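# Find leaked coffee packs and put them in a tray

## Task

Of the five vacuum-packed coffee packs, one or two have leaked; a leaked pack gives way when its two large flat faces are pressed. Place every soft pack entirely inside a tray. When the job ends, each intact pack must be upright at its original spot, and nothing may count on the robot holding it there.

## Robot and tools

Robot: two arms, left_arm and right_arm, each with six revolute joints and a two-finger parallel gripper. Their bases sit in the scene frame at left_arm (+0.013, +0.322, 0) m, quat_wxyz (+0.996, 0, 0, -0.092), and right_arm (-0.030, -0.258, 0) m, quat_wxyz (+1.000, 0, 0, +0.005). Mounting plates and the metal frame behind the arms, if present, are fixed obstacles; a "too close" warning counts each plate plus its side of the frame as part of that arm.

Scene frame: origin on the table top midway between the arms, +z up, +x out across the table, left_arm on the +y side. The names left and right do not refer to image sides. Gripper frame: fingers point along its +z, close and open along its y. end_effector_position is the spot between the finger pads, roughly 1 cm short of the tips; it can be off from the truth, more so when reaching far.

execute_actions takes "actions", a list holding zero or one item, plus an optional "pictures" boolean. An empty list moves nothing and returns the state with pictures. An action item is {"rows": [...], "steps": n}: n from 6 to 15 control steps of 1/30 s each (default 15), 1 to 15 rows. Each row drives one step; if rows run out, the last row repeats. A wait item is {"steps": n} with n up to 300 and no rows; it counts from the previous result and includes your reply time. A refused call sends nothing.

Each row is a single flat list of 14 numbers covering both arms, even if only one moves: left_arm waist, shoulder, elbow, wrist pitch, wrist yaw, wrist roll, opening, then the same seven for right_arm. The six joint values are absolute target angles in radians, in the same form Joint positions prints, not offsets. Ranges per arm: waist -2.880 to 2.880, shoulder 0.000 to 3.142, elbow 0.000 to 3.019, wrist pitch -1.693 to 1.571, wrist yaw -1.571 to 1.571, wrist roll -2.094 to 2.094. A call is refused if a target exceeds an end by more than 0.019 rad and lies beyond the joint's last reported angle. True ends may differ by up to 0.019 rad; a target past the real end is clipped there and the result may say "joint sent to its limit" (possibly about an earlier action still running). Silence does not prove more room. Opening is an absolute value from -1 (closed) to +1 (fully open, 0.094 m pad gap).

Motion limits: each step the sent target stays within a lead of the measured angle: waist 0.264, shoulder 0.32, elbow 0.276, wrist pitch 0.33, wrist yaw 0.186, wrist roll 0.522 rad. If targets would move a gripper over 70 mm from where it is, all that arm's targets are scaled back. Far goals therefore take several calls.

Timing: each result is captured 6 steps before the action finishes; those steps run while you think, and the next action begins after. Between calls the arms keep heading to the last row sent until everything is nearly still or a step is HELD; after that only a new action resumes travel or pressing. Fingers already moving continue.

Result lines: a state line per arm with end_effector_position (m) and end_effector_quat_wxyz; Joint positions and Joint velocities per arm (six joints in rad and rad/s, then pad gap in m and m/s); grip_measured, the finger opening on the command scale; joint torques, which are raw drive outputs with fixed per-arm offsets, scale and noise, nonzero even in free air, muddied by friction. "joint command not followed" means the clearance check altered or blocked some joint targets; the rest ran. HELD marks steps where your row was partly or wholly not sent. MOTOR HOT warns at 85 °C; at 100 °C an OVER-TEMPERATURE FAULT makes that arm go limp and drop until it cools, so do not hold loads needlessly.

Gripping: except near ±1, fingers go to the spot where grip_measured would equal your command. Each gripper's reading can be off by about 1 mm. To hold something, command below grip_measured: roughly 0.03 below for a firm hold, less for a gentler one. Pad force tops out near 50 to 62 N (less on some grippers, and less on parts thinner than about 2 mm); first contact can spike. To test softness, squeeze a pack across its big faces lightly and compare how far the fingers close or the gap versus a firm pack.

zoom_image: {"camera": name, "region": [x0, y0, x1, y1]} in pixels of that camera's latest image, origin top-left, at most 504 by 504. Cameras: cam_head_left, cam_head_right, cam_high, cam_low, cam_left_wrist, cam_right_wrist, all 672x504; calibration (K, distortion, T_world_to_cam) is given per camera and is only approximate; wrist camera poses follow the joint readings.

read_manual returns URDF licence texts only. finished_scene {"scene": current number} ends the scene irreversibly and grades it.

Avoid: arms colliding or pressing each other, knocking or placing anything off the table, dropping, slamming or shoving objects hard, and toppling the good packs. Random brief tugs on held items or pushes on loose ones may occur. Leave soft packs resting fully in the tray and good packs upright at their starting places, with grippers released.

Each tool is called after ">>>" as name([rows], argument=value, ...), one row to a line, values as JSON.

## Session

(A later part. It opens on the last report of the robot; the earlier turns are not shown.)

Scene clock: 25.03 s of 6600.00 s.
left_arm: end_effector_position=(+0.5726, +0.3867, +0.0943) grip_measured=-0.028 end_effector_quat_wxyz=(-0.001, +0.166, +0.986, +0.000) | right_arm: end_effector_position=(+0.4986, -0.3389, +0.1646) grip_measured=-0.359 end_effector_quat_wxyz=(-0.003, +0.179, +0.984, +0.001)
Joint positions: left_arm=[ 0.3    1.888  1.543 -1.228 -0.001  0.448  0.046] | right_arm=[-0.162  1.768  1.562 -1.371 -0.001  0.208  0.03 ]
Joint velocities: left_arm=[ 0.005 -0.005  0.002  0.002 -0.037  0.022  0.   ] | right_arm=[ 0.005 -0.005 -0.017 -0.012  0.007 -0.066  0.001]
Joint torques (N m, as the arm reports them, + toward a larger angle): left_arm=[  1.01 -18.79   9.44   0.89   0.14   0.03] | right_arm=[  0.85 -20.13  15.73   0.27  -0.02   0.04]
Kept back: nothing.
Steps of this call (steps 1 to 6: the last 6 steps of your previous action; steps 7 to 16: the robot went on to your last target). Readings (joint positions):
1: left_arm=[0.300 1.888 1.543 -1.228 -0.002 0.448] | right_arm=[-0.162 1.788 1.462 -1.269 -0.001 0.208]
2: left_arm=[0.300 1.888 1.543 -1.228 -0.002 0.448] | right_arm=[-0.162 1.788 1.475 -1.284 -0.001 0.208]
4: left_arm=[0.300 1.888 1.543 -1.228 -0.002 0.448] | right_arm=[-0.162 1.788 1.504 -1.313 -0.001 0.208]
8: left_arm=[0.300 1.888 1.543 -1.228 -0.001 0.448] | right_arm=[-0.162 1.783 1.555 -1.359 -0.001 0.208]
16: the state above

>>> execute_actions([
  {"rows": [[0.305,1.885,1.552,-1.216,0,0.46,-0.07,-0.15,1.74,1.62,-1.385,0,0.2,-0.4],[0.305,1.885,1.552,-1.216,0,0.46,-0.11,-0.137,1.74,1.62,-1.385,0,0.19,-0.4],[0.305,1.885,1.552,-1.216,0,0.46,-0.15,-0.12,1.74,1.62,-1.385,0,0.18,-0.4],[0.305,1.885,1.552,-1.216,0,0.46,-0.19,-0.1,1.74,1.62,-1.385,0,0.17,-0.4],[0.305,1.885,1.552,-1.216,0,0.46,-0.23,-0.078,1.74,1.62,-1.385,0,0.16,-0.4],[0.305,1.885,1.552,-1.216,0,0.46,-0.27,-0.055,1.74,1.62,-1.385,0,0.15,-0.4],[0.305,1.885,1.552,-1.216,0,0.46,-0.31,-0.032,1.74,1.62,-1.385,0,0.14,-0.4],[0.305,1.885,1.552,-1.216,0,0.46,-0.34,-0.009,1.74,1.62,-1.385,0,0.13,-0.4],[0.305,1.885,1.552,-1.216,0,0.46,-0.36,0.014,1.74,1.62,-1.385,0,0.12,-0.4],[0.305,1.885,1.552,-1.216,0,0.46,-0.38,0.037,1.74,1.62,-1.385,0,0.11,-0.4],[0.305,1.885,1.552,-1.216,0,0.46,-0.40,0.058,1.74,1.62,-1.385,0,0.1,-0.4],[0.305,1.885,1.552,-1.216,0,0.46,-0.41,0.077,1.74,1.62,-1.385,0,0.09,-0.4],[0.305,1.885,1.552,-1.216,0,0.46,-0.41,0.093,1.74,1.62,-1.385,0,0.09,-0.4],[0.305,1.885,1.552,-1.216,0,0.46,-0.41,0.105,1.74,1.62,-1.385,0,0.09,-0.4],[0.305,1.885,1.552,-1.216,0,0.46,-0.41,0.113,1.74,1.62,-1.385,0,0.09,-0.4]], "steps": 15},
])

>>> execute_actions([
  {"steps": 16},
], pictures=true)

Scene clock: 26.17 s of 6600.00 s.
left_arm: end_effector_position=(+0.5727, +0.3866, +0.0943) grip_measured=-0.344 end_effector_quat_wxyz=(-0.001, +0.166, +0.986, +0.000) | right_arm: end_effector_position=(+0.5035, -0.2935, +0.1646) grip_measured=-0.359 end_effector_quat_wxyz=(-0.003, +0.117, +0.993, -0.002)
Joint positions: left_arm=[ 0.3    1.888  1.543 -1.227 -0.001  0.448  0.031] | right_arm=[-0.075  1.768  1.562 -1.371  0.003  0.17   0.03 ]
Joint velocities: left_arm=[-0.015 -0.015 -0.007  0.007 -0.007  0.022 -0.017] | right_arm=[ 0.747  0.005 -0.017 -0.007  0.037 -0.227 -0.   ]
Joint torques (N m, as the arm reports them, + toward a larger angle): left_arm=[  1.62 -17.91   9.4    0.88   0.11   0.04] | right_arm=[  4.2  -19.97  15.69   0.31  -0.19  -0.24]
Steps of this call (steps 1 to 15: the robot went on to your last target; steps 16 to 25: nothing new was sent; steps 26 to 34: the first 9 steps of this action). Readings (joint positions):
26: left_arm=[0.300 1.888 1.543 -1.228 -0.001 0.448] | right_arm=[-0.162 1.768 1.562 -1.371 -0.001 0.208]
27: left_arm=[0.300 1.888 1.543 -1.228 -0.001 0.448] | right_arm=[-0.161 1.768 1.562 -1.371 -0.001 0.207]
29: left_arm=[0.300 1.888 1.543 -1.228 -0.001 0.448] | right_arm=[-0.154 1.768 1.562 -1.371 0.001 0.202]
33: left_arm=[0.300 1.888 1.543 -1.228 -0.001 0.448] | right_arm=[-0.099 1.768 1.562 -1.371 0.003 0.178]
34: the state above

Scene clock: 26.70 s of 6600.00 s.
left_arm: end_effector_position=(+0.5728, +0.3866, +0.0943) grip_measured=-0.366 end_effector_quat_wxyz=(-0.000, +0.166, +0.986, +0.000) | right_arm: end_effector_position=(+0.4994, -0.1831, +0.1646) grip_measured=-0.360 end_effector_quat_wxyz=(-0.003, -0.018, +1.000, +0.001)
Joint positions: left_arm=[ 0.3    1.888  1.543 -1.227 -0.001  0.449  0.03 ] | right_arm=[ 0.13   1.768  1.562 -1.371 -0.003  0.105  0.03 ]
Joint velocities: left_arm=[-0.015 -0.015  0.012 -0.007 -0.037  0.007 -0.   ] | right_arm=[-0.22  -0.015 -0.002  0.002  0.007 -0.051  0.   ]
Joint torques (N m, as the arm reports them, + toward a larger angle): left_arm=[  0.7  -18.12   9.28   0.82   0.12   0.03] | right_arm=[  0.24 -20.08  15.76   0.26   0.    -0.23]
Kept back: nothing.
Steps of this call (steps 1 to 6: the last 6 steps of your previous action; steps 7 to 16: the robot went on to your last target). Readings (joint positions):
1: left_arm=[0.300 1.888 1.543 -1.227 -0.001 0.449] | right_arm=[-0.048 1.768 1.562 -1.371 0.003 0.161]
2: left_arm=[0.300 1.888 1.543 -1.227 -0.001 0.449] | right_arm=[-0.019 1.768 1.562 -1.371 0.003 0.153]
4: left_arm=[0.300 1.888 1.543 -1.227 -0.001 0.449] | right_arm=[0.042 1.768 1.562 -1.371 0.003 0.135]
8: left_arm=[0.300 1.888 1.543 -1.227 -0.001 0.449] | right_arm=[0.139 1.768 1.562 -1.371 -0.004 0.115]
16: the state above
camera_calibration (this result's frames):
cam_left_wrist: T_world_to_cam=[[-0.334284, -0.942472, -0.00128396, 0.556828], [-0.756637, 0.267557, 0.596585, 0.279109], [-0.561921, 0.2004, -0.802549, 0.443145], [0, 0, 0, 1]] pos_world=[0.646335, 0.361311, 0.189849]
cam_right_wrist: T_world_to_cam=[[0.0383637, -0.999258, 0.00348744, -0.207386], [-0.809685, -0.0290399, 0.586145, 0.306186], [-0.585609, -0.0253104, -0.810198, 0.548069], [0, 0, 0, 1]] pos_world=[0.576825, -0.184469, 0.265299]

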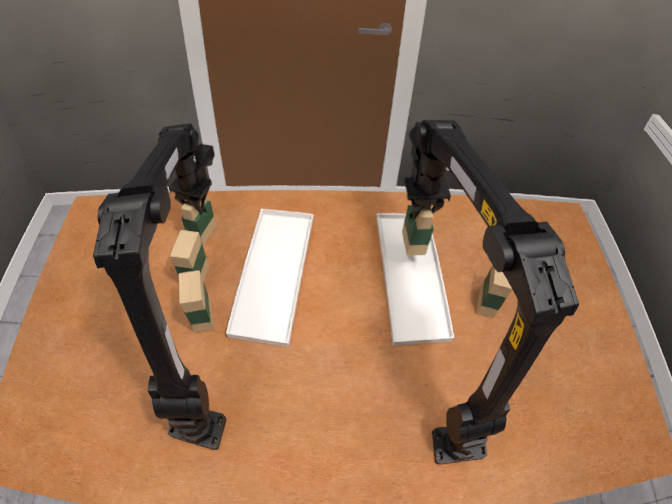

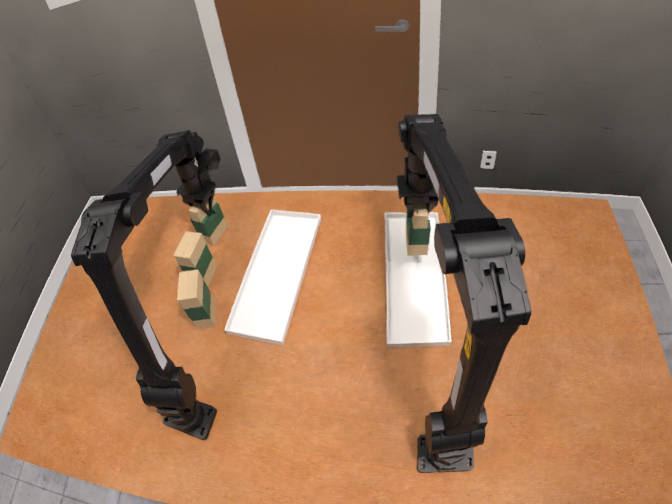

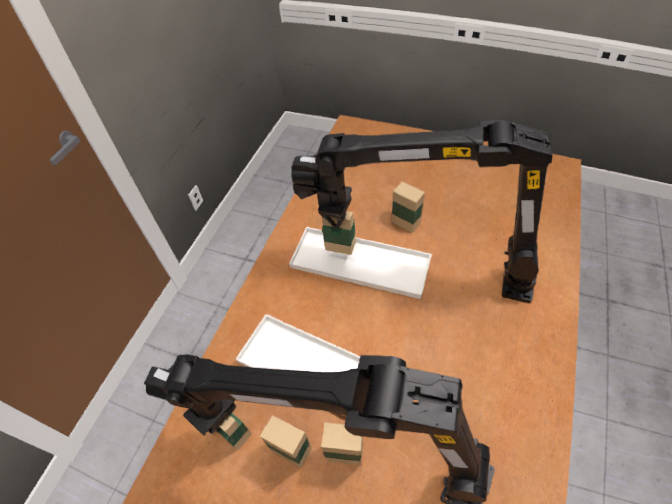

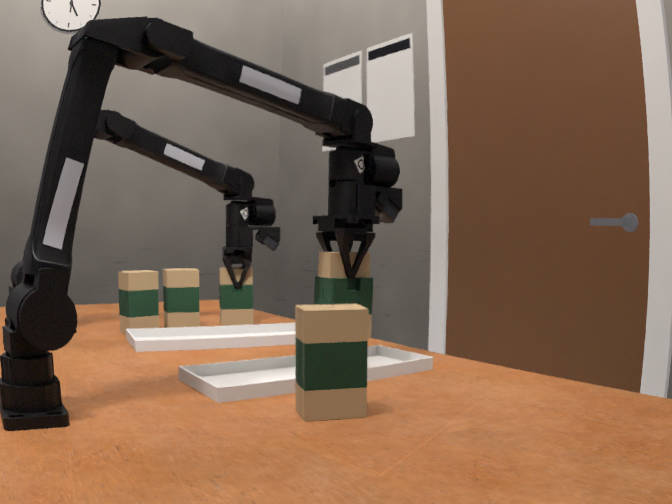

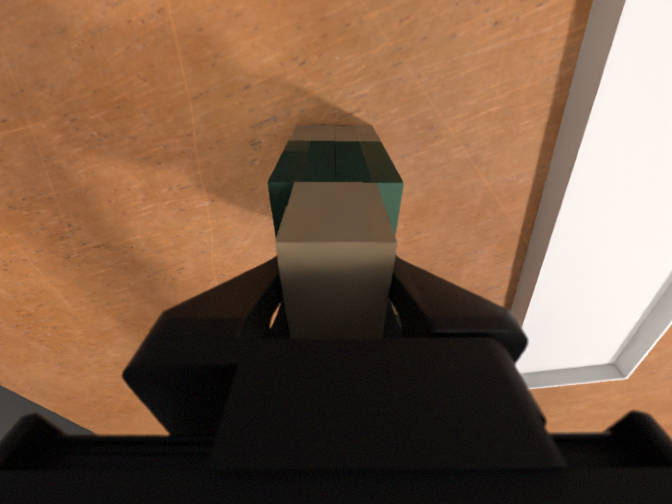

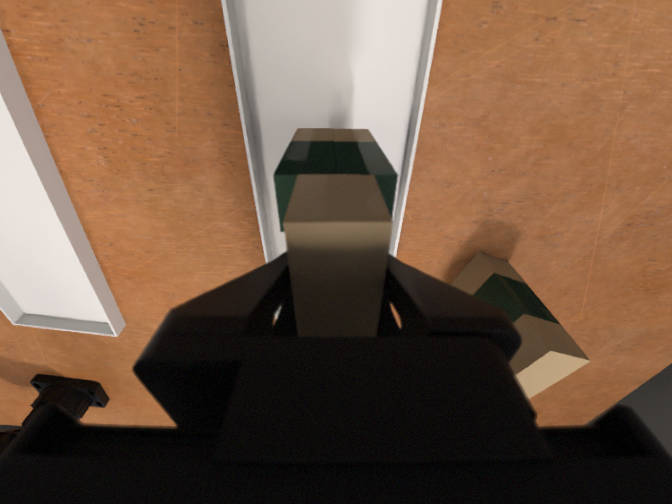

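>>> execute_actions([
  {"rows": [[0.305,1.875,1.575,-1.225,0,0.46,-0.41,0.12,1.755,1.59,-1.37,0,0.09,-0.4],[0.305,1.865,1.595,-1.23,0,0.46,-0.41,0.12,1.755,1.57,-1.355,0,0.09,-0.4],[0.305,1.86,1.607,-1.24,0,0.46,-0.41,0.12,1.755,1.558,-1.342,0,0.09,-0.4],[0.305,1.856,1.619,-1.252,0,0.46,-0.41,0.12,1.755,1.547,-1.33,0,0.09,-0.4],[0.305,1.852,1.631,-1.267,0,0.46,-0.41,0.12,1.755,1.536,-1.317,0,0.09,-0.4],[0.305,1.848,1.643,-1.283,0,0.46,-0.41,0.12,1.755,1.525,-1.304,0,0.09,-0.4],[0.305,1.844,1.655,-1.299,0,0.46,-0.41,0.12,1.755,1.514,-1.291,0,0.09,-0.4],[0.305,1.84,1.667,-1.315,0,0.46,-0.41,0.12,1.755,1.503,-1.278,0,0.09,-0.4],[0.305,1.836,1.679,-1.331,0,0.46,-0.41,0.12,1.755,1.492,-1.265,0,0.09,-0.4],[0.305,1.832,1.69,-1.347,0,0.46,-0.41,0.12,1.755,1.482,-1.252,0,0.09,-0.4],[0.305,1.828,1.70,-1.363,0,0.46,-0.41,0.12,1.755,1.472,-1.24,0,0.09,-0.4],[0.305,1.824,1.71,-1.379,0,0.46,-0.41,0.12,1.755,1.463,-1.229,0,0.09,-0.4],[0.305,1.82,1.72,-1.395,0,0.46,-0.41,0.12,1.755,1.455,-1.22,0,0.09,-0.4],[0.305,1.817,1.726,-1.41,0,0.46,-0.41,0.12,1.755,1.449,-1.212,0,0.09,-0.4],[0.305,1.815,1.73,-1.42,0,0.46,-0.41,0.12,1.755,1.445,-1.207,0,0.09,-0.4]], "steps": 15},
])

>>> execute_actions([
  {"steps": 16},
])

Scene clock: 27.73 s of 6600.00 s.
left_arm: end_effector_position=(+0.5719, +0.3865, +0.1093) grip_measured=-0.366 end_effector_quat_wxyz=(-0.012, +0.166, +0.986, -0.003) | right_arm: end_effector_position=(+0.5017, -0.1933, +0.1468) grip_measured=-0.360 end_effector_quat_wxyz=(+0.007, -0.009, +1.000, +0.001)
Joint positions: left_arm=[ 0.3    1.887  1.584 -1.292 -0.001  0.449  0.03 ] | right_arm=[ 0.111  1.768  1.514 -1.302 -0.     0.104  0.03 ]
Joint velocities: left_arm=[-0.005  0.005  0.359 -0.452  0.051 -0.007 -0.001] | right_arm=[ 0.005 -0.005 -0.344  0.383 -0.051 -0.095 -0.001]
Joint torques (N m, as the arm reports them, + toward a larger angle): left_arm=[  0.94 -22.84  14.46  -0.14   0.11   0.02] | right_arm=[  1.32 -18.86  10.71   1.21  -0.05  -0.22]
Steps of this call (steps 1 to 22: the robot went on to your last target; steps 23 to 31: the first 9 steps of this action). Readings (joint positions):
23: left_arm=[0.300 1.888 1.543 -1.227 -0.001 0.449] | right_arm=[0.109 1.768 1.562 -1.371 -0.000 0.104]
24: left_arm=[0.300 1.888 1.543 -1.227 -0.001 0.449] | right_arm=[0.109 1.768 1.562 -1.371 -0.000 0.104]
26: left_arm=[0.300 1.887 1.546 -1.231 -0.001 0.449] | right_arm=[0.110 1.768 1.558 -1.363 -0.000 0.104]
30: left_arm=[0.300 1.887 1.572 -1.276 -0.001 0.449] | right_arm=[0.111 1.768 1.526 -1.315 -0.000 0.104]
31: the state above

Scene clock: 28.27 s of 6600.00 s.
left_arm: end_effector_position=(+0.5728, +0.3866, +0.1724) grip_measured=-0.366 end_effector_quat_wxyz=(+0.001, +0.166, +0.986, +0.001) | right_arm: end_effector_position=(+0.4937, -0.1943, +0.1183) grip_measured=-0.360 end_effector_quat_wxyz=(+0.008, -0.009, +1.000, +0.001)
Joint positions: left_arm=[ 0.3    1.834  1.675 -1.409 -0.001  0.449  0.03 ] | right_arm=[ 0.111  1.768  1.436 -1.222 -0.     0.104  0.03 ]
Joint velocities: left_arm=[ 0.005 -0.005  0.007 -0.012  0.022 -0.007  0.   ] | right_arm=[-0.005 -0.024 -0.002 -0.022  0.051 -0.022  0.001]
Joint torques (N m, as the arm reports them, + toward a larger angle): left_arm=[  0.72 -19.    13.44  -0.17   0.07   0.02] | right_arm=[  1.4  -18.52  11.24   1.38  -0.05  -0.23]
Kept back: nothing.
Steps of this call (steps 1 to 6: the last 6 steps of your previous action; steps 7 to 16: the robot went on to your last target). Readings (joint positions):
1: left_arm=[0.300 1.887 1.596 -1.306 -0.001 0.449] | right_arm=[0.111 1.768 1.502 -1.290 -0.000 0.104]
2: left_arm=[0.300 1.885 1.609 -1.321 -0.001 0.449] | right_arm=[0.111 1.768 1.489 -1.278 -0.000 0.104]
4: left_arm=[0.300 1.879 1.632 -1.350 -0.001 0.449] | right_arm=[0.111 1.768 1.465 -1.257 -0.000 0.104]
8: left_arm=[0.300 1.855 1.665 -1.399 -0.001 0.449] | right_arm=[0.111 1.768 1.438 -1.230 -0.000 0.104]
16: the state above

>>> execute_actions([
  {"rows": [[0.285,1.815,1.72,-1.41,0,0.43,-0.41,0.12,1.755,1.442,-1.204,0,0.09,-0.4],[0.272,1.815,1.71,-1.405,0,0.41,-0.41,0.12,1.755,1.439,-1.201,0,0.09,-0.4],[0.256,1.815,1.70,-1.40,0,0.385,-0.41,0.12,1.755,1.436,-1.198,0,0.09,-0.4],[0.237,1.805,1.69,-1.397,0,0.355,-0.41,0.12,1.755,1.433,-1.195,0,0.09,-0.4],[0.216,1.795,1.685,-1.394,0,0.325,-0.41,0.12,1.755,1.43,-1.192,0,0.09,-0.4],[0.194,1.785,1.68,-1.391,0,0.295,-0.41,0.12,1.755,1.427,-1.189,0,0.09,-0.4],[0.172,1.776,1.67,-1.388,0,0.265,-0.41,0.12,1.755,1.425,-1.187,0,0.09,-0.4],[0.15,1.768,1.658,-1.385,0,0.235,-0.41,0.12,1.755,1.425,-1.187,0,0.09,-0.4],[0.128,1.76,1.646,-1.382,0,0.205,-0.41,0.12,1.755,1.425,-1.187,0,0.09,-0.4],[0.106,1.752,1.634,-1.379,0,0.175,-0.41,0.12,1.755,1.425,-1.187,0,0.09,-0.4],[0.084,1.744,1.622,-1.376,0,0.145,-0.41,0.12,1.755,1.425,-1.187,0,0.09,-0.4],[0.062,1.736,1.61,-1.373,0,0.115,-0.41,0.12,1.755,1.425,-1.187,0,0.09,-0.4],[0.04,1.728,1.598,-1.37,0,0.085,-0.41,0.12,1.755,1.425,-1.187,0,0.09,-0.4],[0.018,1.72,1.586,-1.367,0,0.055,-0.41,0.12,1.755,1.425,-1.187,0,0.09,-0.4],[-0.004,1.714,1.574,-1.364,0,0.025,-0.41,0.12,1.755,1.425,-1.187,0,0.09,-0.4]], "steps": 15},
])

>>> execute_actions([
  {"rows": [[-0.025,1.708,1.562,-1.361,0,-0.005,-0.41,0.12,1.755,1.425,-1.187,0,0.09,-0.4],[-0.045,1.703,1.55,-1.358,0,-0.035,-0.41,0.12,1.755,1.425,-1.187,0,0.09,-0.4],[-0.063,1.70,1.54,-1.355,0,-0.065,-0.41,0.12,1.755,1.425,-1.187,0,0.09,-0.4],[-0.079,1.698,1.53,-1.352,0,-0.095,-0.41,0.12,1.755,1.425,-1.187,0,0.09,-0.4],[-0.093,1.696,1.522,-1.35,0,-0.12,-0.41,0.12,1.755,1.425,-1.187,0,0.09,-0.4],[-0.105,1.695,1.516,-1.348,0,-0.14,-0.41,0.12,1.755,1.425,-1.187,0,0.09,-0.4],[-0.114,1.695,1.512,-1.347,0,-0.155,-0.41,0.12,1.755,1.425,-1.187,0,0.09,-0.4],[-0.121,1.695,1.51,-1.347,0,-0.168,-0.41,0.12,1.755,1.425,-1.187,0,0.09,-0.4],[-0.126,1.695,1.51,-1.347,0,-0.168,-0.41,0.12,1.755,1.425,-1.187,0,0.09,-0.4]], "steps": 15},
])

>>> execute_actions([
  {"steps": 14},
], pictures=true)

Scene clock: 30.33 s of 6600.00 s.
left_arm: end_effector_position=(+0.5737, +0.3475, +0.1720) grip_measured=-0.366 end_effector_quat_wxyz=(+0.005, +0.138, +0.990, +0.002) | right_arm: end_effector_position=(+0.4944, -0.1942, +0.1144) grip_measured=-0.360 end_effector_quat_wxyz=(+0.012, -0.009, +1.000, +0.002)
Joint positions: left_arm=[ 0.23   1.823  1.659 -1.396 -0.003  0.322  0.03 ] | right_arm=[ 0.111  1.768  1.425 -1.203 -0.     0.104  0.03 ]
Joint velocities: left_arm=[-0.659 -0.19  -0.271  0.12   0.007 -0.652  0.001] | right_arm=[ 0.005 -0.034 -0.085  0.007 -0.022 -0.037 -0.001]
Joint torques (N m, as the arm reports them, + toward a larger angle): left_arm=[ -2.73 -21.25   9.4    0.3    0.14  -0.18] | right_arm=[  1.36 -18.41  10.86   1.36  -0.06  -0.22]
Steps of this call (steps 1 to 15: the robot went on to your last target; steps 16 to 53: nothing new was sent; steps 54 to 62: the first 9 steps of this action). Readings (joint positions):
54: left_arm=[0.300 1.834 1.675 -1.410 -0.001 0.448] | right_arm=[0.111 1.768 1.436 -1.222 -0.000 0.104]
55: left_arm=[0.299 1.834 1.675 -1.410 -0.001 0.444] | right_arm=[0.111 1.768 1.436 -1.221 -0.000 0.104]
57: left_arm=[0.295 1.834 1.675 -1.410 -0.001 0.423] | right_arm=[0.111 1.768 1.436 -1.216 -0.000 0.104]
61: left_arm=[0.250 1.828 1.667 -1.400 -0.003 0.345] | right_arm=[0.111 1.768 1.428 -1.204 -0.000 0.104]
62: the state above

Scene clock: 30.83 s of 6600.00 s.
left_arm: end_effector_position=(+0.5047, +0.1613, +0.1668) grip_measured=-0.366 end_effector_quat_wxyz=(-0.004, +0.117, +0.993, -0.000) | right_arm: end_effector_position=(+0.4927, -0.1944, +0.1127) grip_measured=-0.360 end_effector_quat_wxyz=(+0.010, -0.009, +1.000, +0.001)
Joint positions: left_arm=[-0.13   1.723  1.507 -1.362  0.002 -0.08   0.03 ] | right_arm=[ 0.111  1.768  1.421 -1.203 -0.     0.104  0.03 ]
Joint velocities: left_arm=[-0.181 -0.005 -0.115  0.007  0.007 -0.491 -0.   ] | right_arm=[ 0.005  0.005  0.007  0.012 -0.022  0.007 -0.   ]
Joint torques (N m, as the arm reports them, + toward a larger angle): left_arm=[  1.82 -18.79   9.93   0.88  -0.13  -0.2 ] | right_arm=[  1.28 -18.44  10.87   1.44  -0.05  -0.22]
Steps of this call (steps 1 to 6: the last 6 steps of your previous action; steps 7 to 15: the first 9 steps of this action). Readings (joint positions):
7: left_arm=[0.027 1.763 1.575 -1.376 -0.001 0.131] | right_arm=[0.111 1.768 1.421 -1.203 -0.000 0.104]
8: left_arm=[-0.003 1.755 1.564 -1.374 -0.000 0.102] | right_arm=[0.111 1.768 1.421 -1.203 -0.000 0.104]
10: left_arm=[-0.056 1.739 1.542 -1.369 0.002 0.043] | right_arm=[0.111 1.768 1.421 -1.203 -0.000 0.104]
14: left_arm=[-0.122 1.723 1.511 -1.362 0.002 -0.061] | right_arm=[0.111 1.768 1.421 -1.203 -0.000 0.104]
15: the state above

Scene clock: 31.30 s of 6600.00 s.
left_arm: end_effector_position=(+0.5024, +0.1596, +0.1640) grip_measured=-0.366 end_effector_quat_wxyz=(-0.006, +0.083, +0.997, +0.001) | right_arm: end_effector_position=(+0.4927, -0.1944, +0.1127) grip_measured=-0.360 end_effector_quat_wxyz=(+0.010, -0.009, +1.000, +0.001)
Joint positions: left_arm=[-0.135  1.723  1.499 -1.359  0.001 -0.153  0.03 ] | right_arm=[ 0.111  1.768  1.421 -1.203 -0.     0.104  0.03 ]
Joint velocities: left_arm=[-0.015 -0.015 -0.017 -0.007 -0.051 -0.095  0.001] | right_arm=[-0.005 -0.015 -0.017  0.002  0.022 -0.037  0.001]
Joint torques (N m, as the arm reports them, + toward a larger angle): left_arm=[  0.45 -18.67   9.9    0.85  -0.05  -0.24] | right_arm=[  1.47 -18.53  10.8    1.44  -0.06  -0.22]
Kept back: nothing.
Steps of this call (steps 1 to 6: the last 6 steps of your previous action; steps 7 to 14: the robot went on to your last target). Readings (joint positions):
1: left_arm=[-0.134 1.723 1.504 -1.361 0.002 -0.095] | right_arm=[0.111 1.768 1.421 -1.203 -0.000 0.104]
2: left_arm=[-0.135 1.723 1.501 -1.361 0.002 -0.107] | right_arm=[0.111 1.768 1.421 -1.203 -0.000 0.104]
4: left_arm=[-0.135 1.723 1.499 -1.361 0.001 -0.125] | right_arm=[0.111 1.768 1.421 -1.203 -0.000 0.104]
8: left_arm=[-0.135 1.723 1.499 -1.359 0.001 -0.144] | right_arm=[0.111 1.768 1.421 -1.203 -0.000 0.104]
14: the state above
camera_calibration (this result's frames):
cam_left_wrist: T_world_to_cam=[[-0.172515, -0.985006, -0.00142375, 0.24495], [-0.784259, 0.136481, 0.605236, 0.278394], [-0.595967, 0.105529, -0.796045, 0.536213], [0, 0, 0, 1]] pos_world=[0.580156, 0.146695, 0.258704]
cam_right_wrist: T_world_to_cam=[[0.0207196, -0.999781, 0.00307224, -0.209596], [-0.825478, -0.0153735, 0.564224, 0.343719], [-0.564053, -0.0142265, -0.825616, 0.495025], [0, 0, 0, 1]] pos_world=[0.567296, -0.197224, 0.215409]

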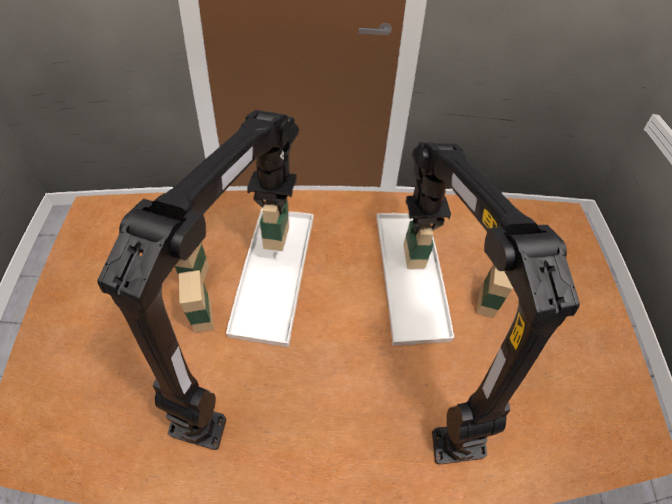

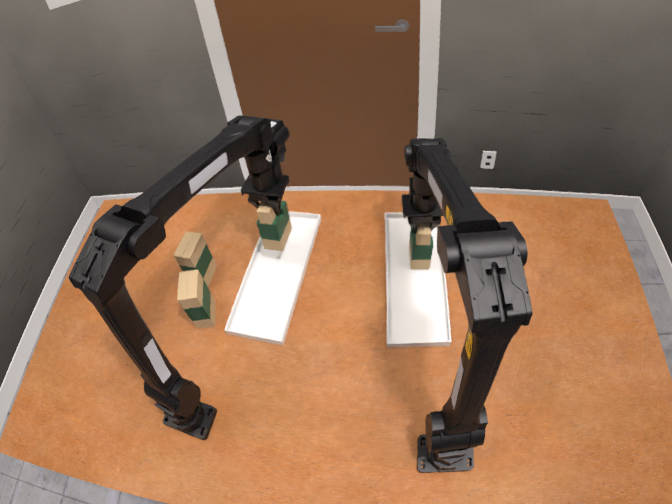

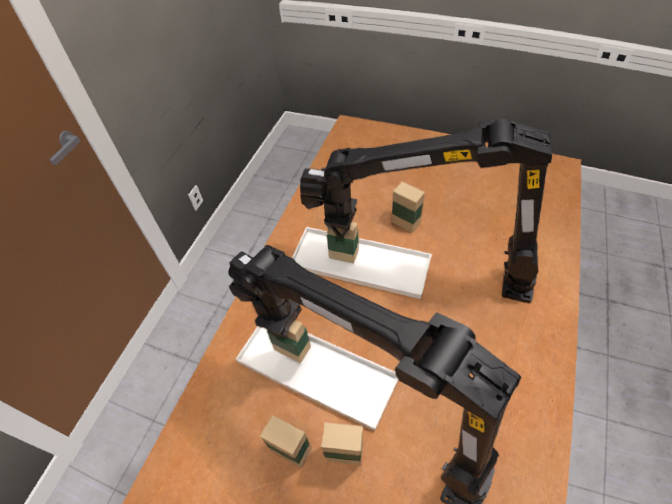

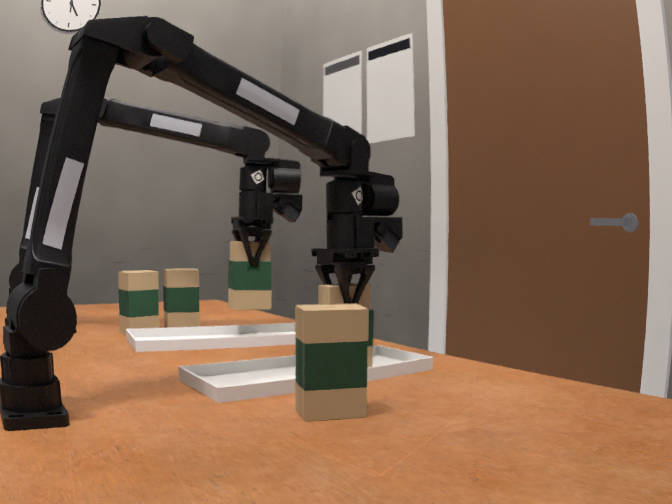

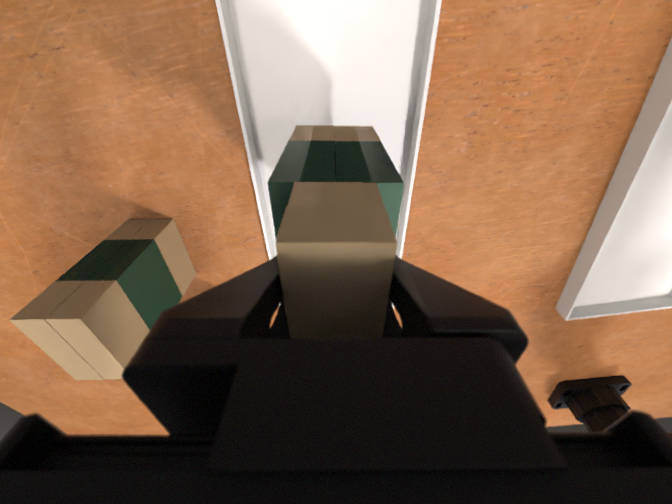

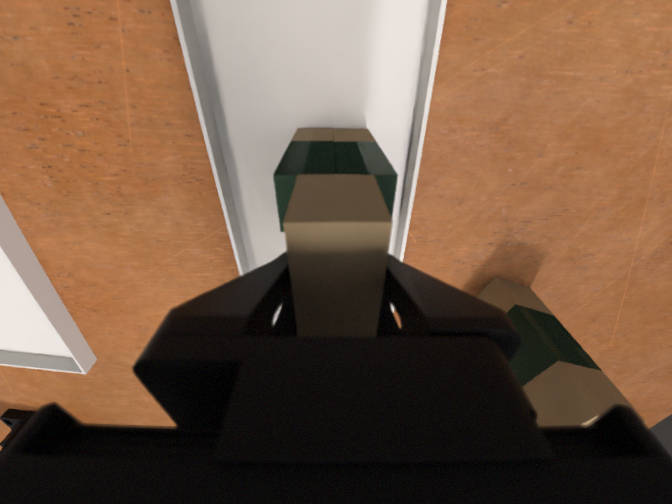

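>>> execute_actions([
  {"rows": [[-0.13,1.71,1.5,-1.335,0,-0.168,-0.41,0.12,1.755,1.422,-1.186,0,0.09,-0.4],[-0.13,1.71,1.488,-1.322,0,-0.168,-0.41,0.12,1.755,1.419,-1.185,0,0.09,-0.4],[-0.13,1.71,1.475,-1.308,0,-0.168,-0.41,0.12,1.755,1.416,-1.184,0,0.09,-0.4],[-0.13,1.71,1.462,-1.294,0,-0.168,-0.41,0.12,1.755,1.413,-1.182,0,0.09,-0.4],[-0.13,1.71,1.449,-1.28,0,-0.168,-0.41,0.12,1.755,1.41,-1.18,0,0.09,-0.4],[-0.13,1.71,1.436,-1.266,0,-0.168,-0.41,0.12,1.755,1.408,-1.18,0,0.09,-0.4],[-0.13,1.71,1.423,-1.252,0,-0.168,-0.41,0.12,1.755,1.408,-1.18,0,0.09,-0.4],[-0.13,1.71,1.41,-1.238,0,-0.168,-0.41,0.12,1.755,1.408,-1.18,0,0.09,-0.4],[-0.13,1.71,1.397,-1.224,0,-0.168,-0.41,0.12,1.755,1.408,-1.18,0,0.09,-0.4],[-0.13,1.71,1.385,-1.211,0,-0.168,-0.41,0.12,1.755,1.408,-1.18,0,0.09,-0.4],[-0.13,1.71,1.374,-1.199,0,-0.168,-0.41,0.12,1.755,1.408,-1.18,0,0.09,-0.4],[-0.13,1.71,1.364,-1.188,0,-0.168,-0.41,0.12,1.755,1.408,-1.18,0,0.09,-0.4],[-0.13,1.71,1.356,-1.179,0,-0.168,-0.41,0.12,1.755,1.408,-1.18,0,0.09,-0.4],[-0.13,1.71,1.35,-1.172,0,-0.168,-0.41,0.12,1.755,1.408,-1.18,0,0.09,-0.4],[-0.13,1.71,1.346,-1.168,0,-0.168,-0.41,0.12,1.755,1.408,-1.18,0,0.09,-0.4]], "steps": 15},
])

>>> execute_actions([
  {"steps": 15},
])

Scene clock: 32.27 s of 6600.00 s.
left_arm: end_effector_position=(+0.4968, +0.1614, +0.1325) grip_measured=-0.366 end_effector_quat_wxyz=(-0.000, +0.081, +0.997, -0.000) | right_arm: end_effector_position=(+0.4902, -0.1945, +0.1085) grip_measured=-0.360 end_effector_quat_wxyz=(+0.008, -0.009, +1.000, +0.001)
Joint positions: left_arm=[-0.135  1.723  1.414 -1.262  0.001 -0.157  0.03 ] | right_arm=[ 0.111  1.768  1.409 -1.195 -0.     0.104  0.03 ]
Joint velocities: left_arm=[-0.005 -0.005 -0.442  0.408 -0.022 -0.007 -0.001] | right_arm=[-0.015 -0.005  0.012  0.012 -0.007  0.007 -0.001]
Joint torques (N m, as the arm reports them, + toward a larger angle): left_arm=[  0.48 -17.23   9.57   0.81  -0.05  -0.2 ] | right_arm=[  1.52 -18.45  10.37   1.38  -0.05  -0.23]
Steps of this call (steps 1 to 20: the robot went on to your last target; steps 21 to 29: the first 9 steps of this action). Readings (joint positions):
21: left_arm=[-0.135 1.723 1.498 -1.357 0.001 -0.157] | right_arm=[0.111 1.768 1.421 -1.203 -0.000 0.104]
22: left_arm=[-0.135 1.723 1.495 -1.351 0.001 -0.157] | right_arm=[0.111 1.768 1.420 -1.203 -0.000 0.104]
24: left_arm=[-0.135 1.723 1.482 -1.329 0.001 -0.157] | right_arm=[0.111 1.768 1.418 -1.199 -0.000 0.104]
28: left_arm=[-0.135 1.723 1.429 -1.275 0.001 -0.157] | right_arm=[0.111 1.768 1.409 -1.195 -0.000 0.104]
29: the state above

Scene clock: 32.77 s of 6600.00 s.
left_arm: end_effector_position=(+0.4872, +0.1646, +0.1036) grip_measured=-0.366 end_effector_quat_wxyz=(+0.000, +0.081, +0.997, -0.001) | right_arm: end_effector_position=(+0.4904, -0.1943, +0.1085) grip_measured=-0.360 end_effector_quat_wxyz=(+0.009, -0.009, +1.000, +0.001)
Joint positions: left_arm=[-0.135  1.723  1.333 -1.18   0.001 -0.157  0.03 ] | right_arm=[ 0.112  1.768  1.409 -1.194 -0.     0.104  0.03 ]
Joint velocities: left_arm=[-0.015 -0.024  0.007 -0.017 -0.081 -0.066 -0.001] | right_arm=[-0.005 -0.015 -0.017 -0.012 -0.037 -0.081  0.001]
Joint torques (N m, as the arm reports them, + toward a larger angle): left_arm=[  1.02 -17.15   9.53   0.93  -0.04  -0.19] | right_arm=[  1.31 -18.38  10.38   1.37  -0.05  -0.23]
Kept back: nothing.
Steps of this call (steps 1 to 6: the last 6 steps of your previous action; steps 7 to 15: the robot went on to your last target). Readings (joint positions):
1: left_arm=[-0.135 1.723 1.399 -1.249 0.001 -0.157] | right_arm=[0.111 1.768 1.409 -1.195 -0.000 0.104]
2: left_arm=[-0.135 1.723 1.385 -1.237 0.001 -0.157] | right_arm=[0.112 1.768 1.409 -1.194 -0.000 0.104]
4: left_arm=[-0.135 1.723 1.361 -1.214 0.001 -0.157] | right_arm=[0.112 1.768 1.409 -1.194 -0.000 0.104]
8: left_arm=[-0.135 1.723 1.334 -1.187 0.001 -0.157] | right_arm=[0.112 1.768 1.409 -1.194 -0.000 0.104]
15: the state above

>>> execute_actions([
  {"rows": [[-0.13,1.71,1.342,-1.165,0,-0.168,-0.41,0.112,1.76,1.408,-1.19,0,0.1,-0.33],[-0.13,1.71,1.338,-1.162,0,-0.168,-0.41,0.112,1.76,1.408,-1.19,0,0.1,-0.26],[-0.13,1.71,1.334,-1.159,0,-0.168,-0.41,0.112,1.76,1.408,-1.19,0,0.1,-0.18],[-0.13,1.71,1.33,-1.156,0,-0.168,-0.41,0.112,1.76,1.408,-1.19,0,0.1,-0.1],[-0.13,1.71,1.326,-1.153,0,-0.168,-0.41,0.112,1.76,1.408,-1.19,0,0.1,-0.02],[-0.13,1.71,1.322,-1.152,0,-0.168,-0.41,0.112,1.76,1.408,-1.19,0,0.1,0.1],[-0.13,1.71,1.322,-1.152,0,-0.168,-0.41,0.112,1.76,1.408,-1.19,0,0.1,0.3],[-0.13,1.71,1.322,-1.152,0,-0.168,-0.41,0.112,1.76,1.408,-1.19,0,0.1,0.6]], "steps": 15},
])

>>> execute_actions([
  {"steps": 6},
])

Scene clock: 33.50 s of 6600.00 s.
left_arm: end_effector_position=(+0.4847, +0.1655, +0.0977) grip_measured=-0.366 end_effector_quat_wxyz=(-0.000, +0.081, +0.997, -0.001) | right_arm: end_effector_position=(+0.4904, -0.1943, +0.1085) grip_measured=+0.552 end_effector_quat_wxyz=(+0.009, -0.009, +1.000, +0.001)
Joint positions: left_arm=[-0.135  1.723  1.316 -1.164  0.001 -0.157  0.03 ] | right_arm=[ 0.112  1.768  1.409 -1.194 -0.     0.104  0.073]
Joint velocities: left_arm=[-0.005 -0.005 -0.012  0.002 -0.022  0.051 -0.001] | right_arm=[ 0.005  0.005 -0.027 -0.002 -0.051 -0.037  0.093]
Joint torques (N m, as the arm reports them, + toward a larger angle): left_arm=[  1.22 -16.6    8.94   0.83  -0.07  -0.26] | right_arm=[  0.63 -18.12  10.41   0.95  -0.06  -0.12]
Steps of this call (steps 1 to 13: the robot went on to your last target; steps 14 to 22: the first 9 steps of this action). Readings (joint positions):
14: left_arm=[-0.135 1.723 1.333 -1.179 0.001 -0.157] | right_arm=[0.112 1.768 1.409 -1.194 -0.000 0.104]
15: left_arm=[-0.135 1.723 1.333 -1.178 0.001 -0.157] | right_arm=[0.112 1.768 1.409 -1.194 -0.000 0.104]
17: left_arm=[-0.135 1.723 1.331 -1.173 0.001 -0.157] | right_arm=[0.112 1.768 1.409 -1.194 -0.000 0.104]
21: left_arm=[-0.135 1.723 1.318 -1.164 0.001 -0.157] | right_arm=[0.112 1.768 1.409 -1.194 -0.000 0.104]
22: the state above

Scene clock: 33.70 s of 6600.00 s.
left_arm: end_effector_position=(+0.4850, +0.1654, +0.0977) grip_measured=-0.366 end_effector_quat_wxyz=(+0.001, +0.081, +0.997, -0.001) | right_arm: end_effector_position=(+0.4904, -0.1943, +0.1085) grip_measured=+0.598 end_effector_quat_wxyz=(+0.009, -0.009, +1.000, +0.001)
Joint positions: left_arm=[-0.135  1.723  1.316 -1.163  0.001 -0.157  0.03 ] | right_arm=[ 0.112  1.768  1.409 -1.194 -0.     0.104  0.075]
Joint velocities: left_arm=[-0.015  0.005 -0.002 -0.002  0.007  0.037 -0.   ] | right_arm=[-0.015 -0.005 -0.022 -0.032  0.007  0.037  0.001]
Joint torques (N m, as the arm reports them, + toward a larger angle): left_arm=[  0.93 -16.41   9.12   0.82  -0.05  -0.25] | right_arm=[  0.58 -18.03  10.39   0.98  -0.06  -0.12]
Kept back: nothing.
Steps of this call (steps 1 to 6: the last 6 steps of your previous action). Readings (joint positions):
1: left_arm=[-0.135 1.723 1.316 -1.164 0.001 -0.157] | right_arm=[0.112 1.768 1.409 -1.194 -0.000 0.104]
2: left_arm=[-0.135 1.723 1.316 -1.163 0.001 -0.157] | right_arm=[0.112 1.768 1.409 -1.194 -0.000 0.104]
4: left_arm=[-0.135 1.723 1.316 -1.163 0.001 -0.157] | right_arm=[0.112 1.768 1.409 -1.194 -0.000 0.104]
6: the state above

Contact on the left too. Open left, then lift both.

>>> execute_actions([
  {"rows": [[-0.135,1.715,1.325,-1.16,0,-0.16,-0.33,0.112,1.76,1.43,-1.195,0,0.1,0.6],[-0.135,1.715,1.325,-1.16,0,-0.16,-0.24,0.112,1.755,1.45,-1.2,0,0.1,0.6],[-0.135,1.715,1.325,-1.16,0,-0.16,-0.14,0.112,1.75,1.465,-1.21,0,0.1,0.6],[-0.135,1.715,1.325,-1.16,0,-0.16,-0.03,0.112,1.745,1.48,-1.225,0,0.1,0.6],[-0.135,1.715,1.33,-1.16,0,-0.16,0.1,0.112,1.74,1.495,-1.24,0,0.1,0.6],[-0.135,1.71,1.34,-1.16,0,-0.16,0.35,0.112,1.735,1.51,-1.26,0,0.1,0.6],[-0.135,1.705,1.355,-1.165,0,-0.16,0.6,0.112,1.73,1.525,-1.28,0,0.1,0.6],[-0.135,1.70,1.375,-1.175,0,-0.16,0.6,0.112,1.725,1.54,-1.30,0,0.1,0.6],[-0.135,1.69,1.395,-1.195,0,-0.16,0.6,0.112,1.72,1.555,-1.32,0,0.1,0.6],[-0.135,1.68,1.415,-1.22,0,-0.16,0.6,0.112,1.715,1.57,-1.34,0,0.1,0.6],[-0.135,1.67,1.435,-1.25,0,-0.16,0.6,0.112,1.71,1.585,-1.36,0,0.1,0.6],[-0.135,1.66,1.455,-1.28,0,-0.16,0.6,0.112,1.705,1.6,-1.38,0,0.1,0.6],[-0.135,1.65,1.475,-1.31,0,-0.16,0.6,0.112,1.70,1.61,-1.40,0,0.1,0.6],[-0.135,1.64,1.495,-1.34,0,-0.16,0.6,0.112,1.70,1.61,-1.41,0,0.1,0.6],[-0.135,1.63,1.515,-1.375,0,-0.16,0.6,0.112,1.70,1.61,-1.41,0,0.1,0.6]], "steps": 15},
])

>>> execute_actions([
  {"steps": 16},
], pictures=true)

Scene clock: 34.70 s of 6600.00 s.
left_arm: end_effector_position=(+0.4855, +0.1652, +0.0996) grip_measured=+0.589 end_effector_quat_wxyz=(+0.001, +0.081, +0.997, -0.001) | right_arm: end_effector_position=(+0.4916, -0.1942, +0.1282) grip_measured=+0.598 end_effector_quat_wxyz=(-0.002, -0.009, +1.000, -0.000)
Joint positions: left_arm=[-0.135  1.722  1.321 -1.168  0.001 -0.157  0.075] | right_arm=[ 0.112  1.767  1.463 -1.27  -0.     0.104  0.075]
Joint velocities: left_arm=[-0.005 -0.005  0.139 -0.252  0.037  0.037  0.019] | right_arm=[-0.005 -0.024  0.476 -0.554 -0.022 -0.007 -0.001]
Joint torques (N m, as the arm reports them, + toward a larger angle): left_arm=[  0.18 -17.86  13.85  -0.35  -0.1   -0.13] | right_arm=[  0.69 -21.23  16.02   0.48  -0.08  -0.13]
Steps of this call (steps 1 to 15: the robot went on to your last target; steps 16 to 21: nothing new was sent; steps 22 to 30: the first 9 steps of this action). Readings (joint positions):
22: left_arm=[-0.135 1.723 1.316 -1.163 0.001 -0.157] | right_arm=[0.112 1.768 1.409 -1.194 -0.000 0.104]
23: left_arm=[-0.135 1.723 1.316 -1.163 0.001 -0.157] | right_arm=[0.112 1.768 1.409 -1.194 -0.000 0.104]
25: left_arm=[-0.135 1.723 1.316 -1.163 0.001 -0.157] | right_arm=[0.112 1.768 1.411 -1.198 -0.000 0.104]
29: left_arm=[-0.135 1.723 1.318 -1.163 0.001 -0.157] | right_arm=[0.112 1.768 1.447 -1.252 -0.000 0.104]
30: the state above

Scene clock: 35.23 s of 6600.00 s.
left_arm: end_effector_position=(+0.4906, +0.1635, +0.2098) grip_measured=+0.599 end_effector_quat_wxyz=(+0.036, +0.081, +0.996, -0.009) | right_arm: end_effector_position=(+0.4932, -0.1940, +0.2049) grip_measured=+0.598 end_effector_quat_wxyz=(+0.025, -0.009, +1.000, +0.003)
Joint positions: left_arm=[-0.135  1.616  1.483 -1.364  0.001 -0.157  0.075] | right_arm=[ 0.112  1.694  1.57  -1.396 -0.     0.104  0.075]
Joint velocities: left_arm=[ 0.005 -0.015  0.002 -0.017 -0.007 -0.037 -0.   ] | right_arm=[-0.024 -0.005  0.007 -0.002 -0.037 -0.022  0.001]
Joint torques (N m, as the arm reports them, + toward a larger angle): left_arm=[  0.68 -13.49  11.73  -0.15  -0.05  -0.12] | right_arm=[  0.53 -16.36  14.53   0.33  -0.07  -0.12]
Kept back: nothing.
Steps of this call (steps 1 to 6: the last 6 steps of your previous action; steps 7 to 16: the robot went on to your last target). Readings (joint positions):
1: left_arm=[-0.135 1.722 1.328 -1.180 0.001 -0.157] | right_arm=[0.112 1.765 1.479 -1.288 -0.000 0.104]
2: left_arm=[-0.135 1.721 1.340 -1.199 0.001 -0.157] | right_arm=[0.112 1.762 1.496 -1.307 -0.000 0.104]
4: left_arm=[-0.135 1.715 1.370 -1.244 0.001 -0.157] | right_arm=[0.112 1.751 1.529 -1.346 -0.000 0.104]
8: left_arm=[-0.135 1.679 1.437 -1.334 0.001 -0.157] | right_arm=[0.112 1.715 1.565 -1.388 -0.000 0.104]
16: the state above
camera_calibration (this result's frames):
cam_left_wrist: T_world_to_cam=[[-0.16953, -0.985461, 0.0112391, 0.24277], [-0.831046, 0.149077, 0.535853, 0.276355], [-0.529738, 0.0815028, -0.844236, 0.546806], [0, 0, 0, 1]] pos_world=[0.560485, 0.153476, 0.310819]
cam_right_wrist: T_world_to_cam=[[0.0214164, -0.999771, 0.000418431, -0.209288], [-0.841996, -0.017811, 0.53919, 0.304901], [-0.539059, -0.0118998, -0.842184, 0.562969], [0, 0, 0, 1]] pos_world=[0.564681, -0.19711, 0.309812]

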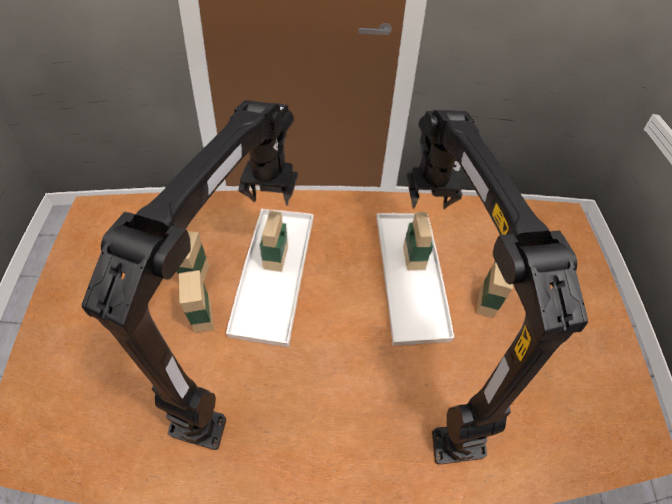

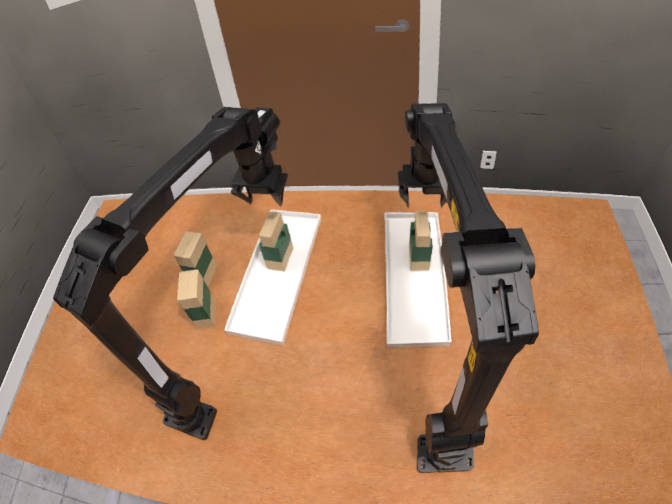

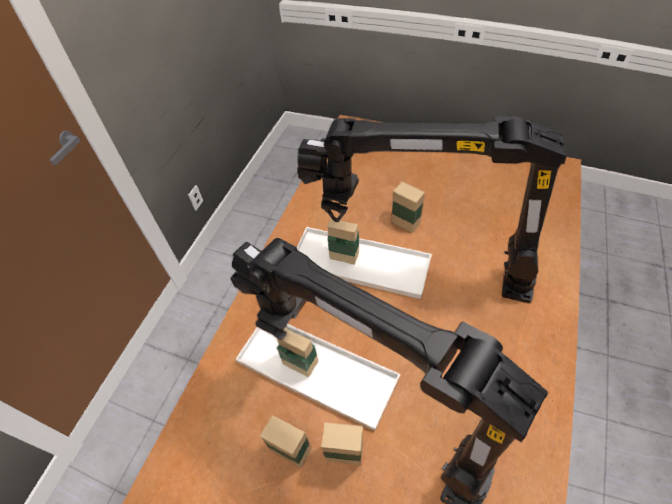

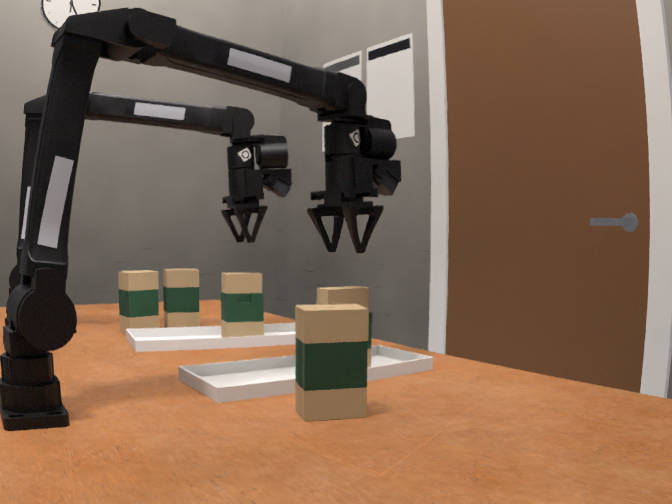

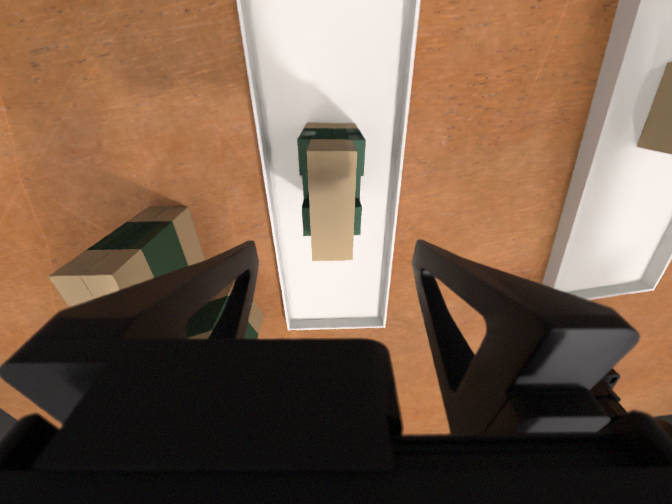

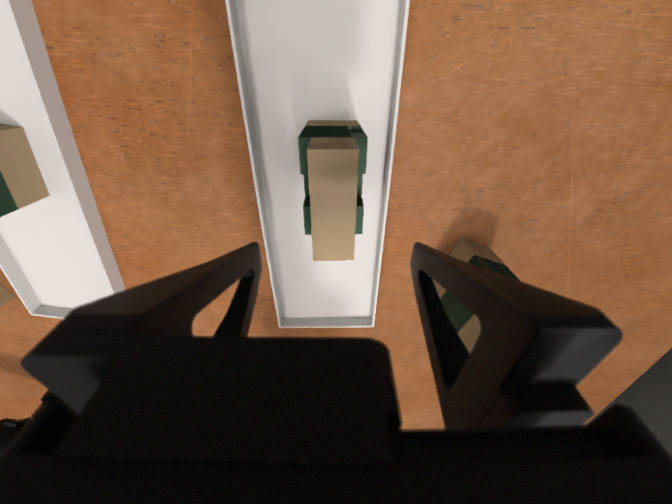

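>>> finished_scene(scene=1)

The scene is finished: the task was done.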